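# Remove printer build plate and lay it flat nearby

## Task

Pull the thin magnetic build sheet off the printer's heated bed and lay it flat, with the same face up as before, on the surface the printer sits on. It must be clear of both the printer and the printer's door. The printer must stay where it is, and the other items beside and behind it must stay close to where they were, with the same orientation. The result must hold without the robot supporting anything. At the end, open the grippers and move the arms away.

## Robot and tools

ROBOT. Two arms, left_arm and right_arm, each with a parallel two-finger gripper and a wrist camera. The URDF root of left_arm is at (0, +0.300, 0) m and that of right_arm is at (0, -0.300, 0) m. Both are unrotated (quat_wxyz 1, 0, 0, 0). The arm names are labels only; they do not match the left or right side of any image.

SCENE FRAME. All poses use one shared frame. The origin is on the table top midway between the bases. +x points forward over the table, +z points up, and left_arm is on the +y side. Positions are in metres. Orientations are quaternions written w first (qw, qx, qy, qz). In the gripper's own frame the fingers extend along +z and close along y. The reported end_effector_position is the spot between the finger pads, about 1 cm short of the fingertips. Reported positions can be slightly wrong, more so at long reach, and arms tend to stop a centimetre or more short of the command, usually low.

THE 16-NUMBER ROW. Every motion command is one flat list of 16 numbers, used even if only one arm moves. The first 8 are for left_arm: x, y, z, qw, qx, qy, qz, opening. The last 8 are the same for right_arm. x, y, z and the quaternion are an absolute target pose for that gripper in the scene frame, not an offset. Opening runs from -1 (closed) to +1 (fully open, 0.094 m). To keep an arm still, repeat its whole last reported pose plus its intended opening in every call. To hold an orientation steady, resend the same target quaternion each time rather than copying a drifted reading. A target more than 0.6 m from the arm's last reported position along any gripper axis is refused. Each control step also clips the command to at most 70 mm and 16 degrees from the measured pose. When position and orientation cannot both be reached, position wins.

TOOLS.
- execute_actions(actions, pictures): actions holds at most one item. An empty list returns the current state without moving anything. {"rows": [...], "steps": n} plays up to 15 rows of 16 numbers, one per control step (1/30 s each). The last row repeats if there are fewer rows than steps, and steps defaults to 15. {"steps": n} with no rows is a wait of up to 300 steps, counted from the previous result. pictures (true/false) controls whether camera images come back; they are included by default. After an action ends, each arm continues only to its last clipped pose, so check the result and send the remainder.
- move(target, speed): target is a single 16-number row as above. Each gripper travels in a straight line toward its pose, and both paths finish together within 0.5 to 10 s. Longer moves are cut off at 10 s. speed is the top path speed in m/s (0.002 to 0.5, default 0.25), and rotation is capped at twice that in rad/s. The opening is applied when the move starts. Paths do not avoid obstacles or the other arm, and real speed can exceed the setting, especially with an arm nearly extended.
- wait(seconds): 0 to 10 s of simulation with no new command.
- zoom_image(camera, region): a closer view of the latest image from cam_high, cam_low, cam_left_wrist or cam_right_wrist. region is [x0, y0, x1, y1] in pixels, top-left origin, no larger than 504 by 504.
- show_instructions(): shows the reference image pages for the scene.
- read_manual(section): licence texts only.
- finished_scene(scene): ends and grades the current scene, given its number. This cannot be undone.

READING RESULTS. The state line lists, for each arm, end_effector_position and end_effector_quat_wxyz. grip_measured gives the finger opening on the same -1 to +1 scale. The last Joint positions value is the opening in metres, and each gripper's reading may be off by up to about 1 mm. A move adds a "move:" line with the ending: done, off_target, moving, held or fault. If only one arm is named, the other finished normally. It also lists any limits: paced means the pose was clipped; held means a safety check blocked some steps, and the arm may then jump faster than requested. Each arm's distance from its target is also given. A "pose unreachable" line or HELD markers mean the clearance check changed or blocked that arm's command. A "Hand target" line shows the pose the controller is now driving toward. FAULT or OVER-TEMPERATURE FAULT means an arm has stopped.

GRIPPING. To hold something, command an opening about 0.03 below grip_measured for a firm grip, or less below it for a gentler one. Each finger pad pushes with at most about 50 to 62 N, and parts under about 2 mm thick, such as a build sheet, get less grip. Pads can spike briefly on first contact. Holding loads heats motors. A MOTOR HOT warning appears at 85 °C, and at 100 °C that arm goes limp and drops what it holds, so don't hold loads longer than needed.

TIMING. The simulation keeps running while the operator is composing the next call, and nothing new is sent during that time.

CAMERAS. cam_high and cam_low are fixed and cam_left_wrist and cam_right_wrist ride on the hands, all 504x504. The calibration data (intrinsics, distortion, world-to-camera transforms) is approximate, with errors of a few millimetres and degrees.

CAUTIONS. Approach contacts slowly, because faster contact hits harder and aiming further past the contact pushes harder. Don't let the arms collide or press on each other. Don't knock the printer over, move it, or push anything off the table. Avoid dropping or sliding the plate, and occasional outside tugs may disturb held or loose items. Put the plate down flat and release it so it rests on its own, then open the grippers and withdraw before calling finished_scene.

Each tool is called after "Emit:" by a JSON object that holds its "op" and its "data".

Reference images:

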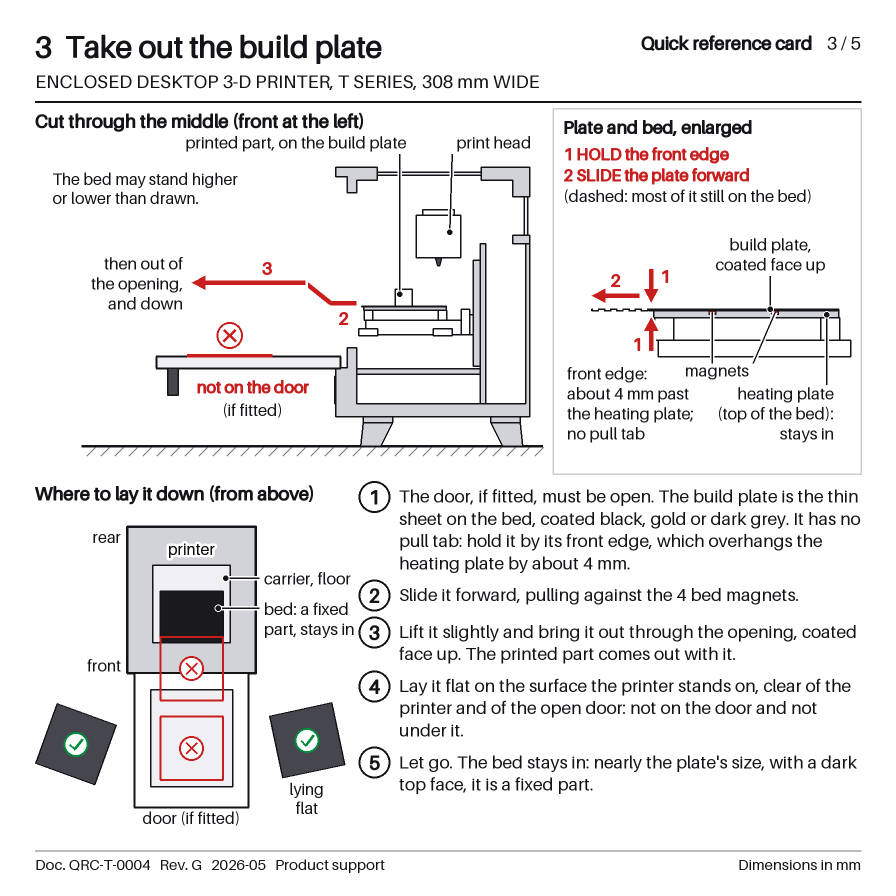

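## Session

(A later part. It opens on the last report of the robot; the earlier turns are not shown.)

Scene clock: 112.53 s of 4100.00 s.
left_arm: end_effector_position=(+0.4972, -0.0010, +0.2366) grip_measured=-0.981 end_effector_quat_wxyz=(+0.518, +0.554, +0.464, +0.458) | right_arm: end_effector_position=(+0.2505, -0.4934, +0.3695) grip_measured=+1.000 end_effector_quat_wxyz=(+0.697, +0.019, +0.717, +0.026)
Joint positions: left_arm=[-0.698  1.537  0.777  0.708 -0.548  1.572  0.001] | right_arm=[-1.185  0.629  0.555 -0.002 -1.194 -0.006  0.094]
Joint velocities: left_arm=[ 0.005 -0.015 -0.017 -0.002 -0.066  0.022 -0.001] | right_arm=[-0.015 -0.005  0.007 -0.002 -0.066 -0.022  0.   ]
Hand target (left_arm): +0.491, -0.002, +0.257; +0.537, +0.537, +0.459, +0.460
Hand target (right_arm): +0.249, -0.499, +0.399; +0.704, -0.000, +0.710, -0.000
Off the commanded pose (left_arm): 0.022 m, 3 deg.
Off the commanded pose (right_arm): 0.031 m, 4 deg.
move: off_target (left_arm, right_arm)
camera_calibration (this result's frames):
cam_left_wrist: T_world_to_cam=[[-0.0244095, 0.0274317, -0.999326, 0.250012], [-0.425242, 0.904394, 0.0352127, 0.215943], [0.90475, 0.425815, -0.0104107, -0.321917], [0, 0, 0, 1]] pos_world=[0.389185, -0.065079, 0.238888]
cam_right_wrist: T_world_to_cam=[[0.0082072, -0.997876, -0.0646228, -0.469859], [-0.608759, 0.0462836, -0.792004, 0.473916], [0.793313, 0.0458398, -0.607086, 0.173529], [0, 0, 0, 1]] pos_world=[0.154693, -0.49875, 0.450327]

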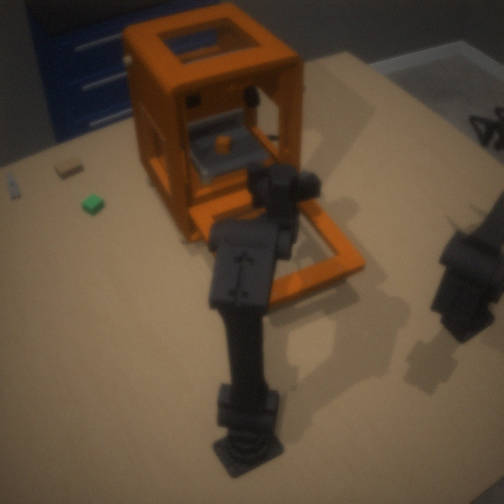

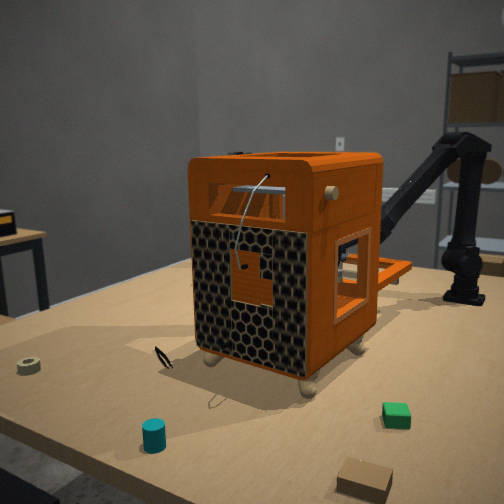

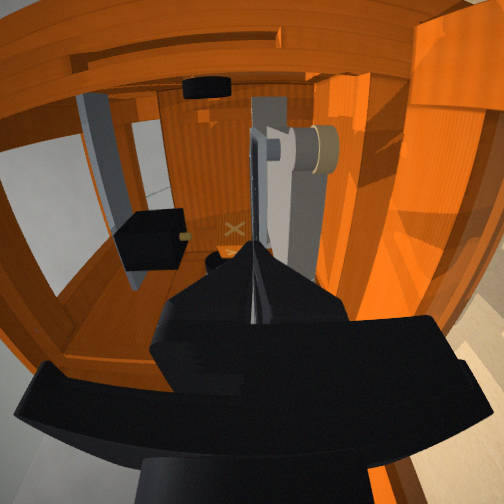

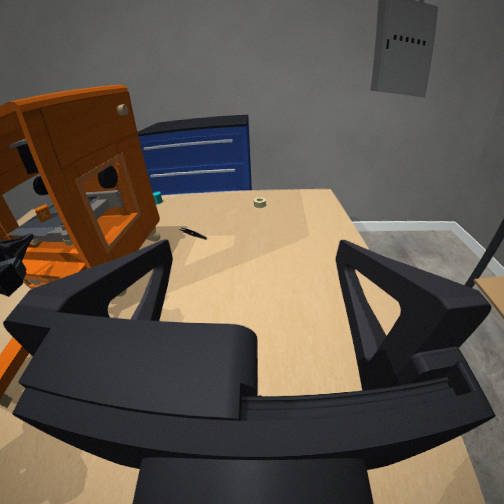

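Emit:
{"op": "zoom_image", "data": {"camera": "cam_left_wrist", "region": [180, 100, 340, 300]}}

Emit:
{"op": "zoom_image", "data": {"camera": "cam_high", "region": [170, 90, 330, 230]}}

Region (180, 100, 340, 300) of cam_left_wrist's 504x504 image, scaled by 2.520, with more detail than that image has; it fills the left 403 columns of this view, and the rest is white.

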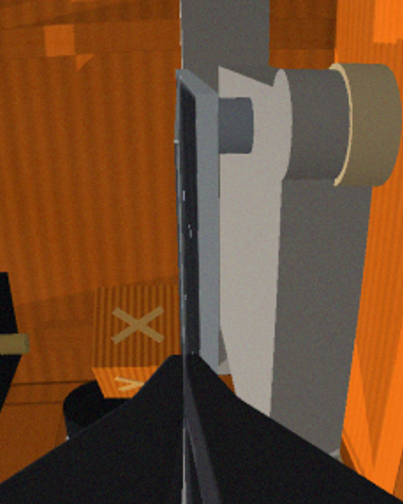

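Region (170, 90, 330, 230) of cam_high's 504x504 image, scaled by 3.150, with more detail than that image has; it fills the top 441 rows of this view, and the rest is white.

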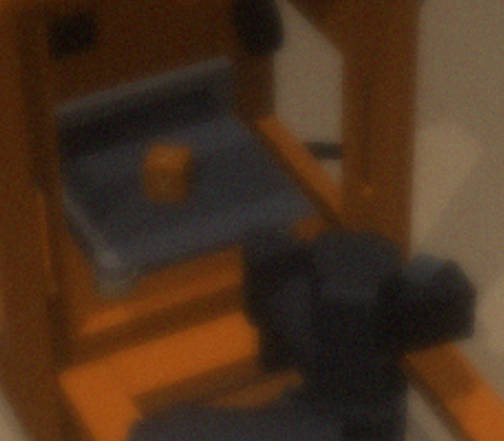

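Emit:
{"op": "move", "data": {"target": [0.54,-0.010,0.255,0.5375,0.5375,0.4595,0.4595,-0.7, 0.25,-0.5,0.4,0.704,0,0.71,0,1], "speed": 0.015}}

Emit:
{"op": "zoom_image", "data": {"camera": "cam_left_wrist", "region": [180, 100, 340, 300]}}

Scene clock: 122.77 s of 4100.00 s.
left_arm: end_effector_position=(+0.5220, -0.0032, +0.2353) grip_measured=-0.702 end_effector_quat_wxyz=(+0.522, +0.556, +0.461, +0.455) | right_arm: end_effector_position=(+0.2505, -0.4932, +0.3677) grip_measured=+1.000 end_effector_quat_wxyz=(+0.696, +0.021, +0.717, +0.027)
Joint positions: left_arm=[-0.662  1.585  0.83   0.707 -0.5    1.572  0.014] | right_arm=[-1.185  0.629  0.552 -0.002 -1.194 -0.006  0.094]
Joint velocities: left_arm=[-0.005 -0.015 -0.002 -0.002 -0.007 -0.051 -0.001] | right_arm=[ 0.005 -0.015  0.002 -0.012 -0.066 -0.022  0.   ]
Hand target (left_arm): +0.539, -0.009, +0.254; +0.537, +0.538, +0.460, +0.460
Hand target (right_arm): +0.249, -0.499, +0.399; +0.704, +0.000, +0.710, -0.000
Off the commanded pose (left_arm): 0.028 m, 3 deg.
Off the commanded pose (right_arm): 0.033 m, 4 deg.
After step 90, 3.87 s passed at rest.
move: off_target (left_arm, right_arm)
camera_calibration (this result's frames):
cam_left_wrist: T_world_to_cam=[[-0.0226512, 0.0234496, -0.999468, 0.24847], [-0.414273, 0.909634, 0.0307307, 0.223806], [0.909871, 0.414748, -0.0108898, -0.34597], [0, 0, 0, 1]] pos_world=[0.413133, -0.0659178, 0.237692]
cam_right_wrist: T_world_to_cam=[[0.0081217, -0.997665, -0.0678075, -0.468551], [-0.609781, 0.0488017, -0.791066, 0.473624], [0.792529, 0.0477725, -0.607961, 0.173957], [0, 0, 0, 1]] pos_world=[0.154747, -0.498881, 0.448656]

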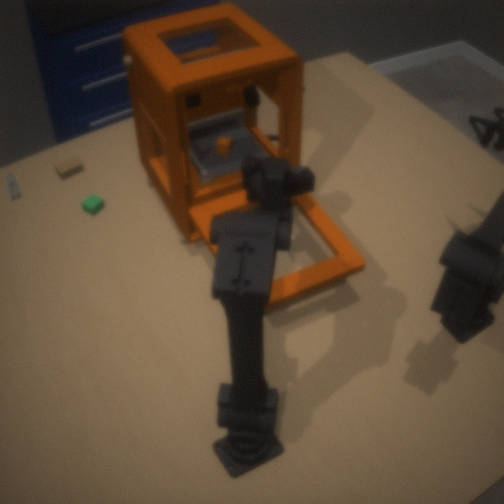

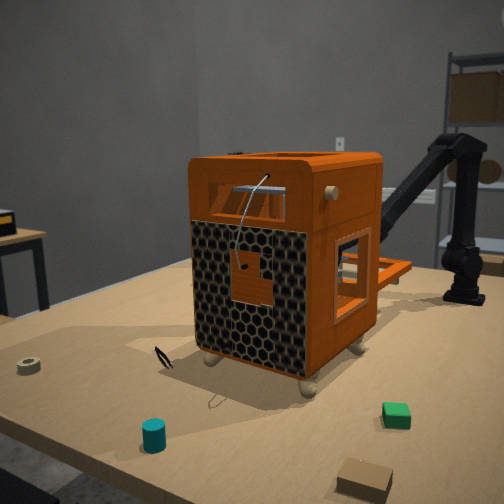

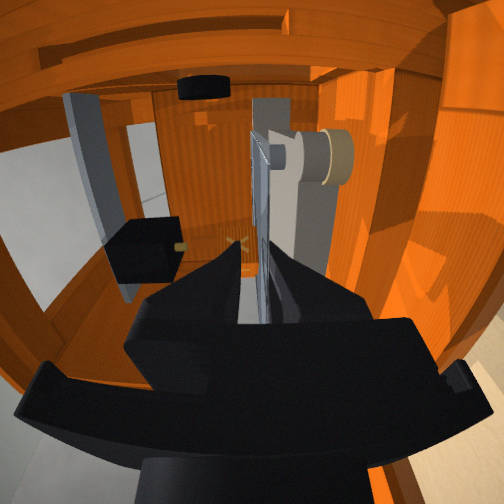

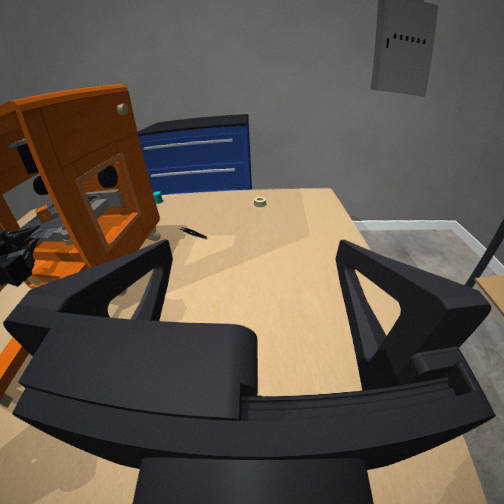

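Region (180, 100, 340, 300) of cam_left_wrist's 504x504 image, scaled by 2.520, with more detail than that image has; it fills the left 403 columns of this view, and the rest is white.

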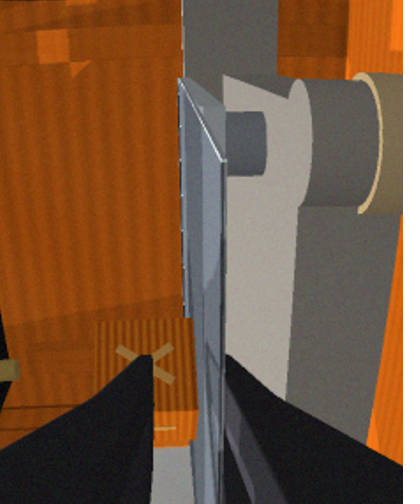

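Emit:
{"op": "move", "data": {"target": [0.54,-0.010,0.251,0.5375,0.5375,0.4595,0.4595,-1, 0.25,-0.5,0.4,0.704,0,0.71,0,1], "speed": 0.015}}

Emit:
{"op": "move", "data": {"target": [0.40,0.012,0.262,0.5375,0.5375,0.4595,0.4595,-1, 0.25,-0.5,0.4,0.704,0,0.71,0,1], "speed": 0.04}}

Scene clock: 128.40 s of 4100.00 s.
left_arm: end_effector_position=(+0.5224, -0.0035, +0.2343) grip_measured=-0.978 end_effector_quat_wxyz=(+0.523, +0.554, +0.461, +0.454) | right_arm: end_effector_position=(+0.2505, -0.4934, +0.3697) grip_measured=+1.000 end_effector_quat_wxyz=(+0.697, +0.019, +0.717, +0.026)
Joint positions: left_arm=[-0.662  1.589  0.83   0.713 -0.5    1.57   0.001] | right_arm=[-1.185  0.629  0.555 -0.002 -1.194 -0.006  0.094]
Joint velocities: left_arm=[-0.005 -0.005 -0.012 -0.002 -0.007 -0.007 -0.001] | right_arm=[-0.015  0.005 -0.002 -0.017  0.007 -0.022  0.   ]
Hand target (left_arm): +0.539, -0.009, +0.251; +0.537, +0.537, +0.459, +0.460
Hand target (right_arm): +0.249, -0.499, +0.399; +0.704, -0.000, +0.710, -0.000
Off the commanded pose (left_arm): 0.025 m, 3 deg.
Off the commanded pose (right_arm): 0.031 m, 4 deg.
move: off_target (left_arm, right_arm)
camera_calibration (this result's frames):
cam_left_wrist: T_world_to_cam=[[-0.0214562, 0.0203953, -0.999562, 0.246826], [-0.414379, 0.90969, 0.0274564, 0.225108], [0.909851, 0.414787, -0.0110672, -0.346163], [0, 0, 0, 1]] pos_world=[0.413532, -0.0662287, 0.236706]
cam_right_wrist: T_world_to_cam=[[0.00821645, -0.997899, -0.0642689, -0.470004], [-0.608645, 0.0460037, -0.792108, 0.473948], [0.7934, 0.0456253, -0.606988, 0.173482], [0, 0, 0, 1]] pos_world=[0.154687, -0.498735, 0.450512]

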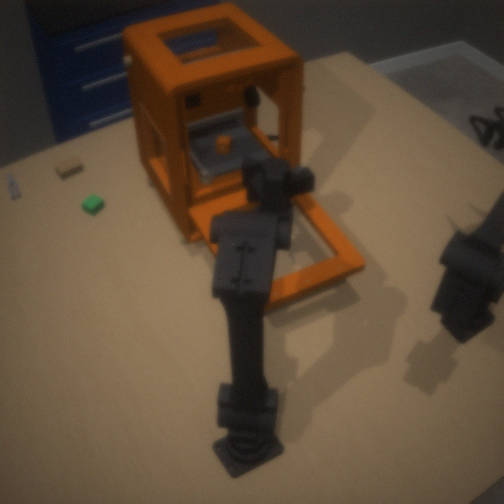

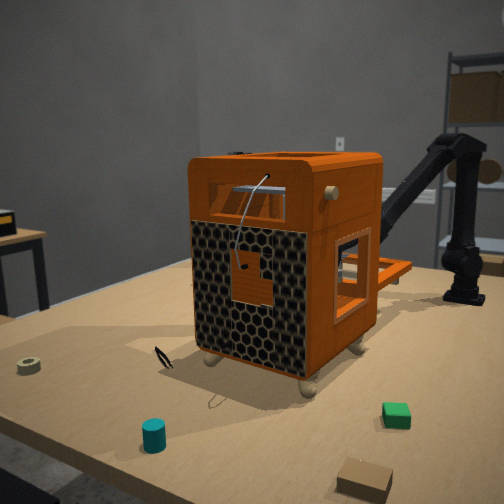

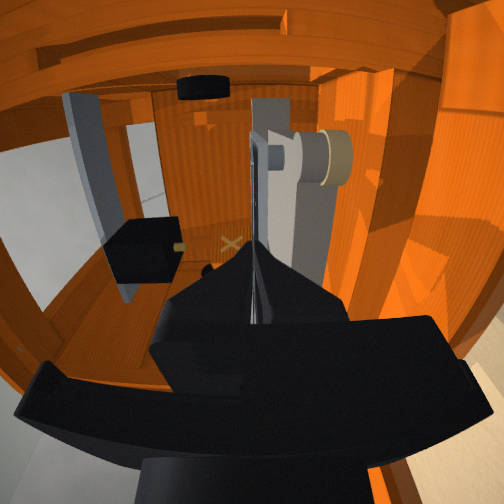

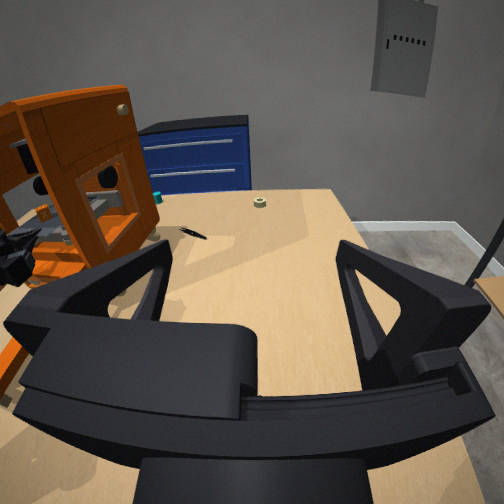

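Scene clock: 131.87 s of 4100.00 s.
left_arm: end_effector_position=(+0.4055, +0.0113, +0.2470) grip_measured=-0.978 end_effector_quat_wxyz=(+0.525, +0.547, +0.463, +0.459) | right_arm: end_effector_position=(+0.2505, -0.4932, +0.3677) grip_measured=+1.000 end_effector_quat_wxyz=(+0.696, +0.021, +0.717, +0.027)
Joint positions: left_arm=[-0.839  1.334  0.585  0.713 -0.687  1.564  0.001] | right_arm=[-1.185  0.629  0.552 -0.002 -1.194 -0.006  0.094]
Joint velocities: left_arm=[-0.005 -0.015  0.012  0.002 -0.037  0.022  0.001] | right_arm=[ 0.015 -0.005  0.002 -0.002  0.022 -0.095  0.   ]
Hand target (left_arm): +0.401, +0.011, +0.263; +0.537, +0.537, +0.459, +0.460
Hand target (right_arm): +0.249, -0.499, +0.399; +0.704, +0.000, +0.710, +0.000
Off the commanded pose (left_arm): 0.016 m, 2 deg.
Off the commanded pose (right_arm): 0.033 m, 4 deg.
move: off_target (left_arm, right_arm)
camera_calibration (this result's frames):
cam_left_wrist: T_world_to_cam=[[-0.00948171, 0.0132935, -0.999867, 0.25205], [-0.424364, 0.905349, 0.0160611, 0.169826], [0.905442, 0.424459, -0.00294299, -0.246121], [0, 0, 0, 1]] pos_world=[0.297306, -0.0526338, 0.248564]
cam_right_wrist: T_world_to_cam=[[0.0081217, -0.997665, -0.0678075, -0.468551], [-0.609781, 0.0488017, -0.791066, 0.473624], [0.792529, 0.0477725, -0.607961, 0.173957], [0, 0, 0, 1]] pos_world=[0.154747, -0.498881, 0.448656]

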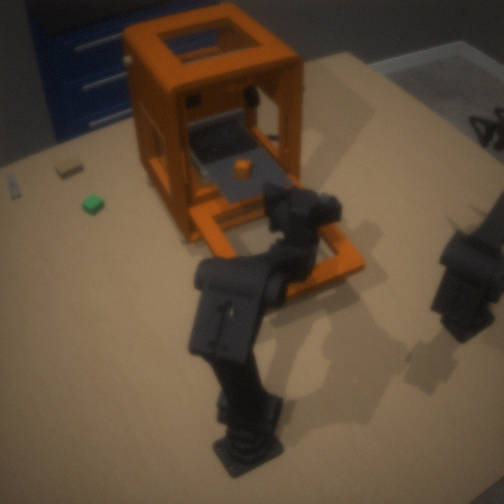

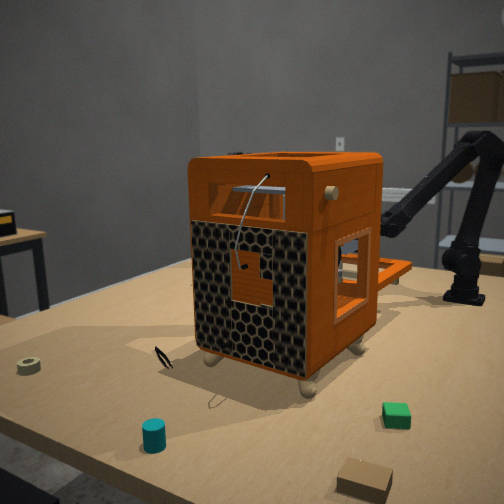

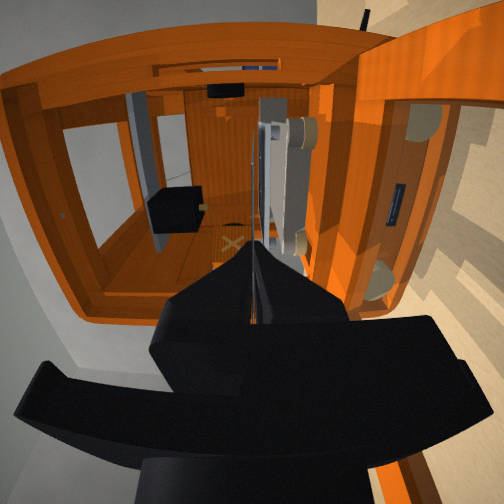

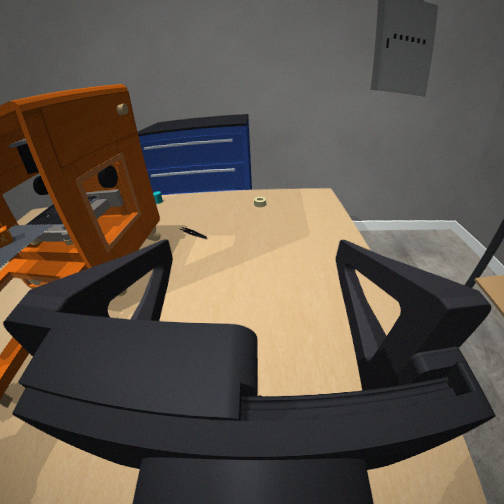

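Emit:
{"op": "move", "data": {"target": [0.27,0.03,0.27,0.5375,0.5375,0.4595,0.4595,-1, 0.25,-0.5,0.4,0.704,0,0.71,0,1], "speed": 0.06}}

Emit:
{"op": "move", "data": {"target": [0.29,0.40,0.25,0.5,0.5,0.5,0.5,-1, 0.25,-0.5,0.4,0.704,0,0.71,0,1], "speed": 0.08}}

Scene clock: 140.83 s of 4100.00 s.
left_arm: end_effector_position=(+0.2742, +0.0273, +0.2636) grip_measured=-0.978 end_effector_quat_wxyz=(+0.533, +0.540, +0.461, +0.460) | right_arm: end_effector_position=(+0.2505, -0.4934, +0.3697) grip_measured=+1.000 end_effector_quat_wxyz=(+0.697, +0.019, +0.717, +0.026)
Joint positions: left_arm=[-1.169  1.026  0.402  0.61  -1.017  1.564  0.001] | right_arm=[-1.185  0.629  0.555 -0.002 -1.194 -0.006  0.094]
Joint velocities: left_arm=[-0.034 -0.005 -0.012  0.002  0.066 -0.051 -0.001] | right_arm=[ 0.005 -0.005  0.002  0.007  0.037 -0.022  0.   ]
Hand target (left_arm): +0.271, +0.029, +0.271; +0.538, +0.537, +0.458, +0.461
Hand target (right_arm): +0.249, -0.499, +0.399; +0.704, -0.000, +0.710, -0.000
Off the commanded pose (left_arm): 0.008 m, 1 deg.
Off the commanded pose (right_arm): 0.031 m, 4 deg.
After step 90, 3.30 s passed at rest.
move: off_target (right_arm)
camera_calibration (this result's frames):
cam_left_wrist: T_world_to_cam=[[0.00843612, 0.000606719, -0.999964, 0.262624], [-0.423366, 0.905954, -0.00302201, 0.104073], [0.90592, 0.423376, 0.0078996, -0.136921], [0, 0, 0, 1]] pos_world=[0.165885, -0.0364754, 0.264011]
cam_right_wrist: T_world_to_cam=[[0.00821645, -0.997899, -0.0642689, -0.470004], [-0.608645, 0.0460037, -0.792108, 0.473948], [0.7934, 0.0456253, -0.606988, 0.173482], [0, 0, 0, 1]] pos_world=[0.154687, -0.498735, 0.450512]

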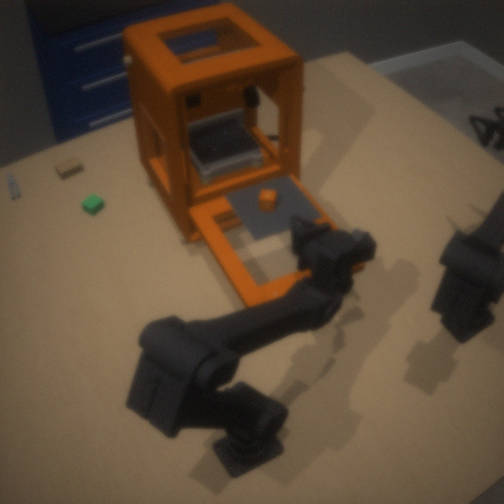

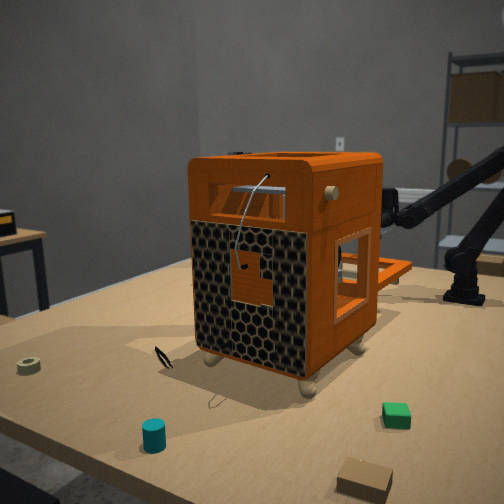

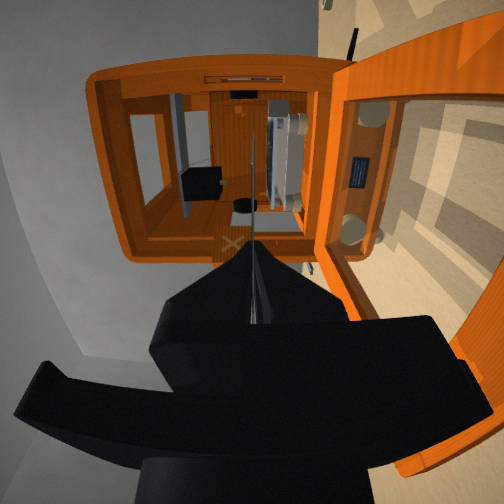

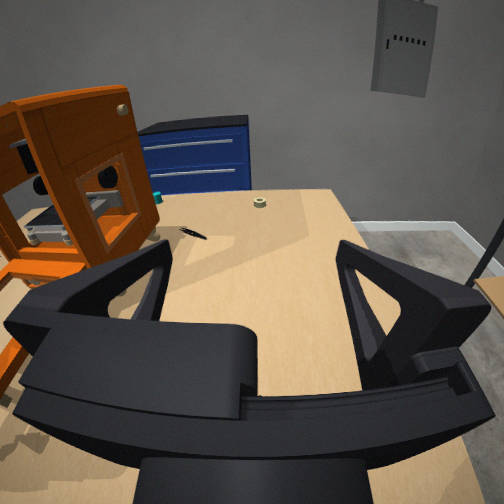

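Scene clock: 145.83 s of 4100.00 s.
left_arm: end_effector_position=(+0.2861, +0.3960, +0.2318) grip_measured=-0.978 end_effector_quat_wxyz=(+0.499, +0.500, +0.522, +0.478) | right_arm: end_effector_position=(+0.2505, -0.4932, +0.3673) grip_measured=+1.000 end_effector_quat_wxyz=(+0.696, +0.021, +0.717, +0.027)
Joint positions: left_arm=[0.702 0.45  0.151 0.239 0.701 1.564 0.001] | right_arm=[-1.185  0.629  0.551 -0.002 -1.194 -0.006  0.094]
Joint velocities: left_arm=[ 0.005 -0.005  0.022  0.022 -0.051  0.007 -0.   ] | right_arm=[-0.005 -0.015 -0.012 -0.002  0.007 -0.051  0.   ]
Hand target (left_arm): +0.288, +0.398, +0.250; +0.503, +0.497, +0.505, +0.495
Hand target (right_arm): +0.249, -0.499, +0.399; +0.704, +0.000, +0.710, +0.000
Off the commanded pose (left_arm): 0.019 m, 4 deg.
Off the commanded pose (right_arm): 0.033 m, 4 deg.
move: off_target (left_arm, right_arm)
camera_calibration (this result's frames):
cam_left_wrist: T_world_to_cam=[[-0.0287926, -0.0488597, -0.998391, 0.260404], [-0.557341, 0.829921, -0.0245418, -0.151577], [0.829784, 0.555738, -0.0511271, -0.320536], [0, 0, 0, 1]] pos_world=[0.188993, 0.316654, 0.239877]
cam_right_wrist: T_world_to_cam=[[0.00810215, -0.997617, -0.0685151, -0.46826], [-0.610008, 0.0493608, -0.790857, 0.473559], [0.792354, 0.0482024, -0.608154, 0.174051], [0, 0, 0, 1]] pos_world=[0.154758, -0.498909, 0.448284]

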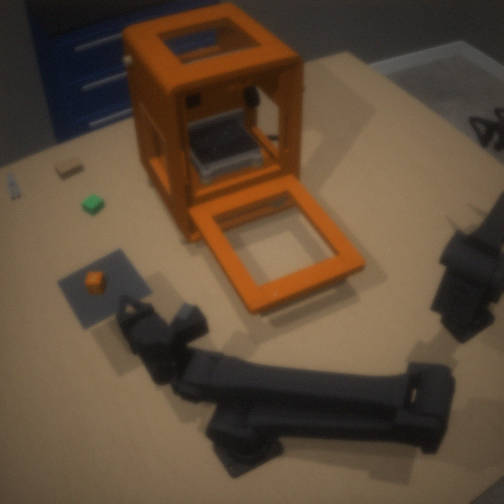

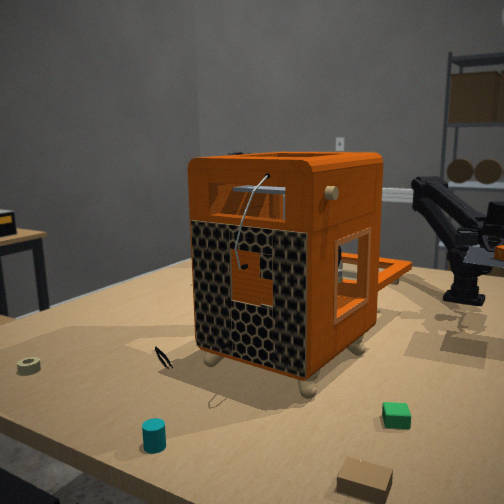

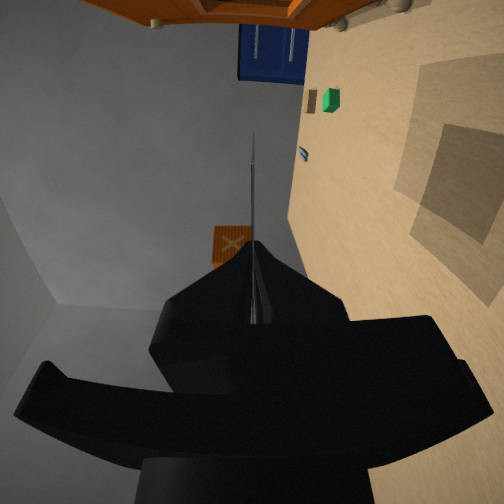

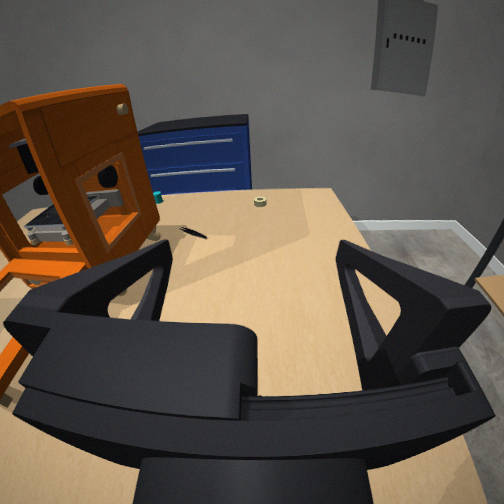

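Emit:
{"op": "move", "data": {"target": [0.40,0.42,0.13,0.327,0.513,0.668,0.426,-1, 0.25,-0.5,0.4,0.704,0,0.71,0,1], "speed": 0.07}}

Scene clock: 154.83 s of 4100.00 s.
left_arm: end_effector_position=(+0.3655, +0.4125, +0.0952) grip_measured=-0.978 end_effector_quat_wxyz=(+0.304, +0.528, +0.688, +0.394) | right_arm: end_effector_position=(+0.2505, -0.4934, +0.3697) grip_measured=+1.000 end_effector_quat_wxyz=(+0.697, +0.019, +0.717, +0.026)
Joint positions: left_arm=[0.324 1.097 0.278 0.289 0.055 1.601 0.001] | right_arm=[-1.185  0.629  0.555 -0.002 -1.194 -0.006  0.094]
Joint velocities: left_arm=[-0.005  0.015  0.012  0.007 -0.066  0.007  0.   ] | right_arm=[-0.015 -0.005 -0.032  0.007 -0.066  0.037  0.   ]
Hand target (left_arm): +0.393, +0.419, +0.131; +0.327, +0.515, +0.669, +0.425
Hand target (right_arm): +0.249, -0.499, +0.399; +0.704, -0.000, +0.710, -0.000
Off the commanded pose (left_arm): 0.050 m, 5 deg.
Off the commanded pose (right_arm): 0.031 m, 4 deg.
After step 90, 2.37 s passed at rest.
move: off_target (left_arm, right_arm)
camera_calibration (this result's frames):
cam_left_wrist: T_world_to_cam=[[-0.472511, -0.13273, -0.871273, 0.311754], [-0.684945, 0.677409, 0.268265, -0.0426422], [0.554601, 0.723533, -0.410996, -0.336962], [0, 0, 0, 1]] pos_world=[0.30498, 0.314068, 0.144572]
cam_right_wrist: T_world_to_cam=[[0.00821645, -0.997899, -0.0642689, -0.470004], [-0.608645, 0.0460037, -0.792108, 0.473948], [0.7934, 0.0456253, -0.606988, 0.173482], [0, 0, 0, 1]] pos_world=[0.154687, -0.498735, 0.450512]

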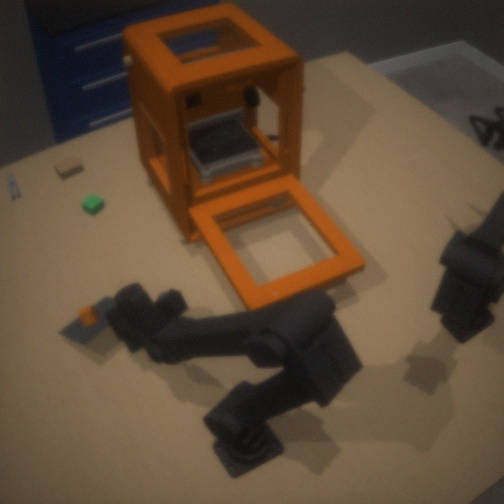

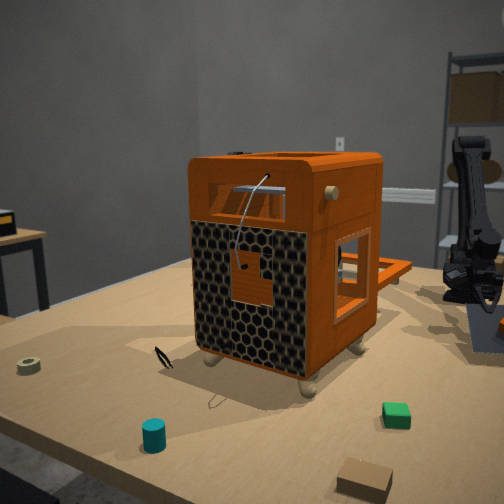

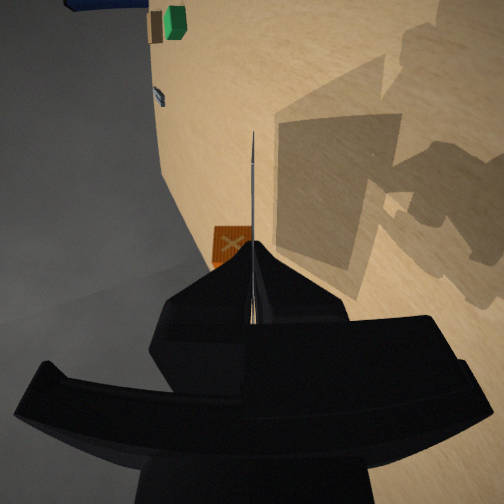

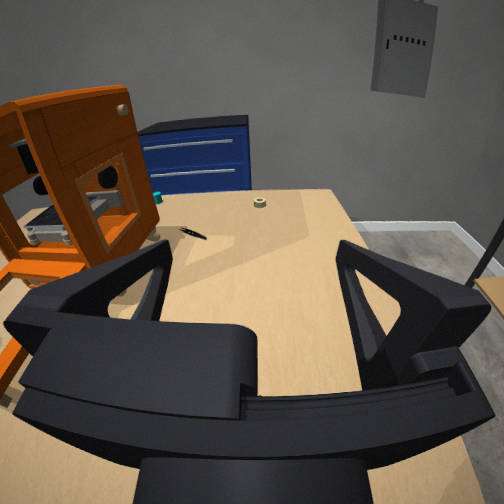

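Emit:
{"op": "move", "data": {"target": [0.42,0.425,0.082,0.362,0.489,0.6376,0.472,-1, 0.25,-0.5,0.4,0.704,0,0.71,0,1], "speed": 0.03}}

Scene clock: 162.93 s of 4100.00 s.
left_arm: end_effector_position=(+0.4059, +0.4246, +0.0703) grip_measured=-0.978 end_effector_quat_wxyz=(+0.348, +0.497, +0.650, +0.457) | right_arm: end_effector_position=(+0.2505, -0.4932, +0.3677) grip_measured=+1.000 end_effector_quat_wxyz=(+0.696, +0.021, +0.717, +0.027)
Joint positions: left_arm=[0.318 1.501 0.278 0.876 0.047 1.59  0.001] | right_arm=[-1.185  0.629  0.552 -0.002 -1.194 -0.006  0.094]
Joint velocities: left_arm=[-0.005 -0.015 -0.017  0.017 -0.051  0.037 -0.   ] | right_arm=[ 0.005 -0.015 -0.007 -0.002  0.037 -0.022  0.   ]
Hand target (left_arm): +0.418, +0.425, +0.083; +0.361, +0.489, +0.638, +0.472
Hand target (right_arm): +0.249, -0.499, +0.399; +0.704, -0.000, +0.710, -0.000
Off the commanded pose (left_arm): 0.018 m, 3 deg.
Off the commanded pose (right_arm): 0.033 m, 4 deg.
After step 90, 1.00 s passed at rest.
move: off_target (left_arm, right_arm)
camera_calibration (this result's frames):
cam_left_wrist: T_world_to_cam=[[-0.312295, -0.0877323, -0.945926, 0.231871], [-0.728035, 0.661763, 0.178982, 0.0138126], [0.610276, 0.744562, -0.270537, -0.419762], [0, 0, 0, 1]] pos_world=[0.338639, 0.323741, 0.1033]
cam_right_wrist: T_world_to_cam=[[0.0081217, -0.997665, -0.0678075, -0.468551], [-0.609781, 0.0488017, -0.791066, 0.473624], [0.792529, 0.0477725, -0.607961, 0.173957], [0, 0, 0, 1]] pos_world=[0.154747, -0.498881, 0.448656]

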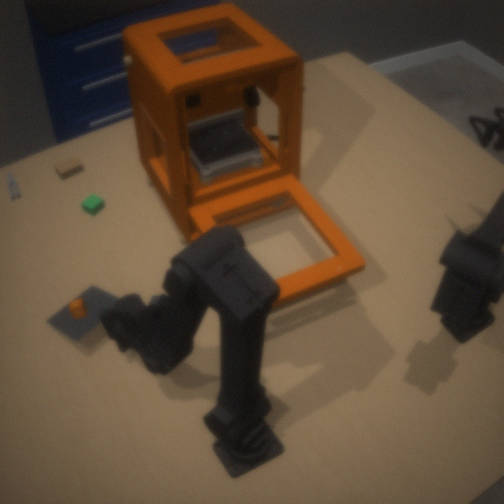

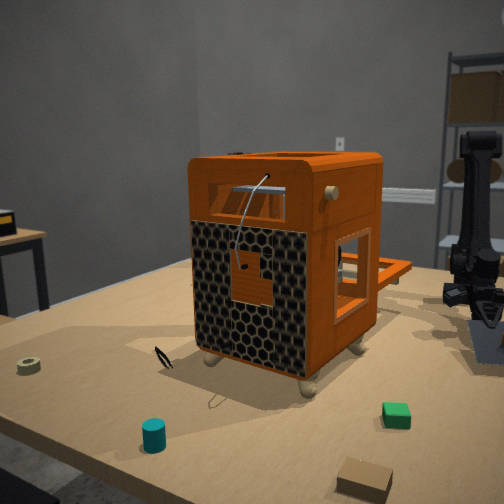

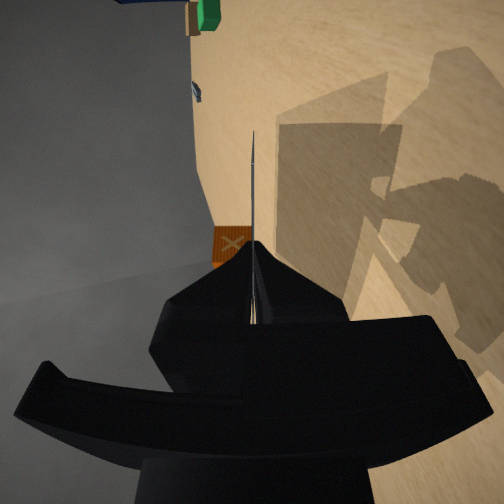

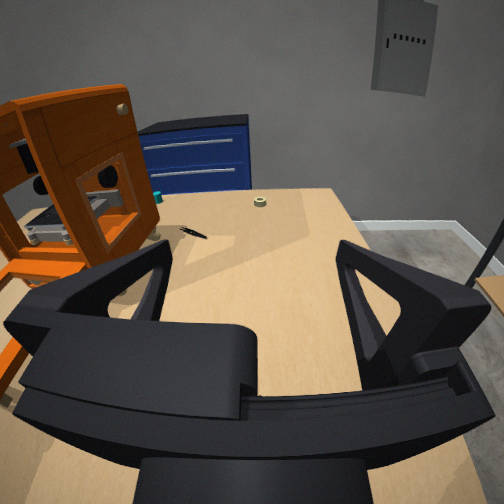

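Lower ~3 cm more.

Emit:
{"op": "move", "data": {"target": [0.42,0.425,0.05,0.362,0.489,0.6376,0.472,-1, 0.25,-0.5,0.4,0.704,0,0.71,0,1], "speed": 0.02}}

Scene clock: 166.80 s of 4100.00 s.
left_arm: end_effector_position=(+0.4080, +0.4252, +0.0422) grip_measured=-0.978 end_effector_quat_wxyz=(+0.351, +0.495, +0.648, +0.460) | right_arm: end_effector_position=(+0.2505, -0.4934, +0.3695) grip_measured=+1.000 end_effector_quat_wxyz=(+0.697, +0.019, +0.717, +0.026)
Joint positions: left_arm=[0.318 1.676 0.278 1.061 0.047 1.588 0.001] | right_arm=[-1.185  0.629  0.555 -0.002 -1.194 -0.006  0.094]
Joint velocities: left_arm=[ 0.005 -0.005 -0.007 -0.002 -0.007  0.022  0.   ] | right_arm=[-0.015 -0.015 -0.007  0.012 -0.051  0.066  0.   ]
Hand target (left_arm): +0.419, +0.425, +0.051; +0.362, +0.489, +0.638, +0.472
Hand target (right_arm): +0.249, -0.499, +0.399; +0.704, -0.000, +0.710, -0.000
Off the commanded pose (left_arm): 0.014 m, 2 deg.
Off the commanded pose (right_arm): 0.031 m, 4 deg.
move: off_target (left_arm, right_arm)
camera_calibration (this result's frames):
cam_left_wrist: T_world_to_cam=[[-0.303136, -0.0869982, -0.948968, 0.202094], [-0.729983, 0.661324, 0.172556, 0.0213243], [0.612563, 0.745039, -0.263978, -0.43052], [0, 0, 0, 1]] pos_world=[0.340549, 0.324233, 0.0744533]
cam_right_wrist: T_world_to_cam=[[0.0082072, -0.997876, -0.0646228, -0.469859], [-0.608759, 0.0462836, -0.792004, 0.473916], [0.793313, 0.0458398, -0.607086, 0.173529], [0, 0, 0, 1]] pos_world=[0.154693, -0.49875, 0.450327]

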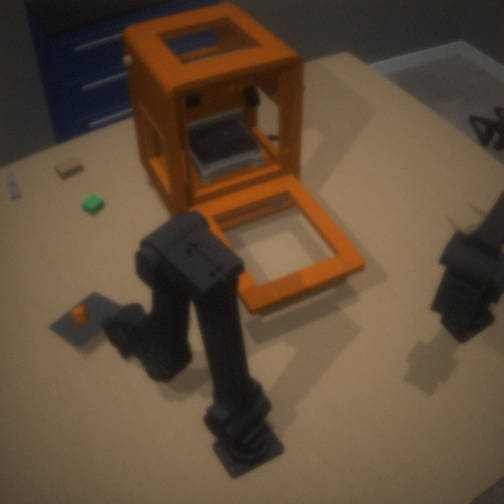

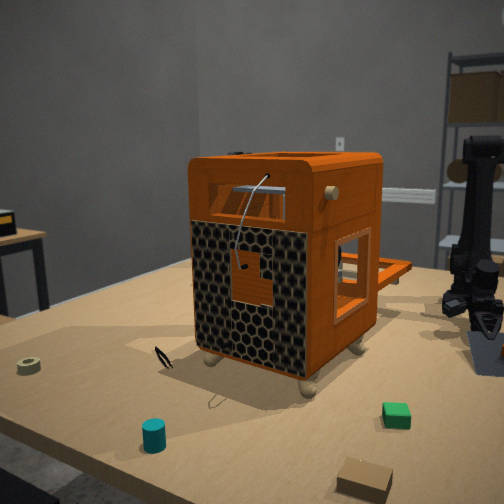

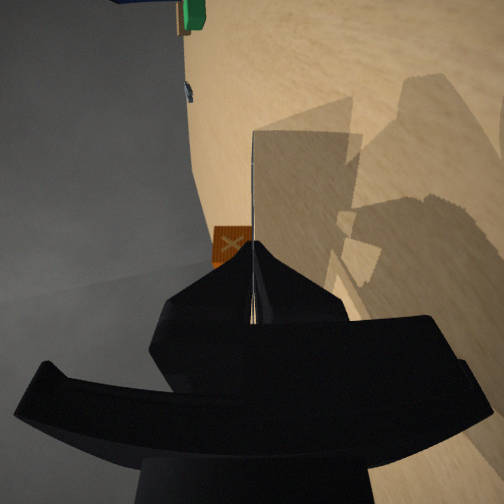

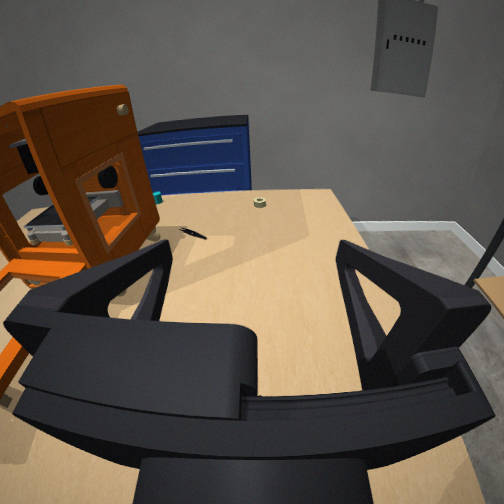

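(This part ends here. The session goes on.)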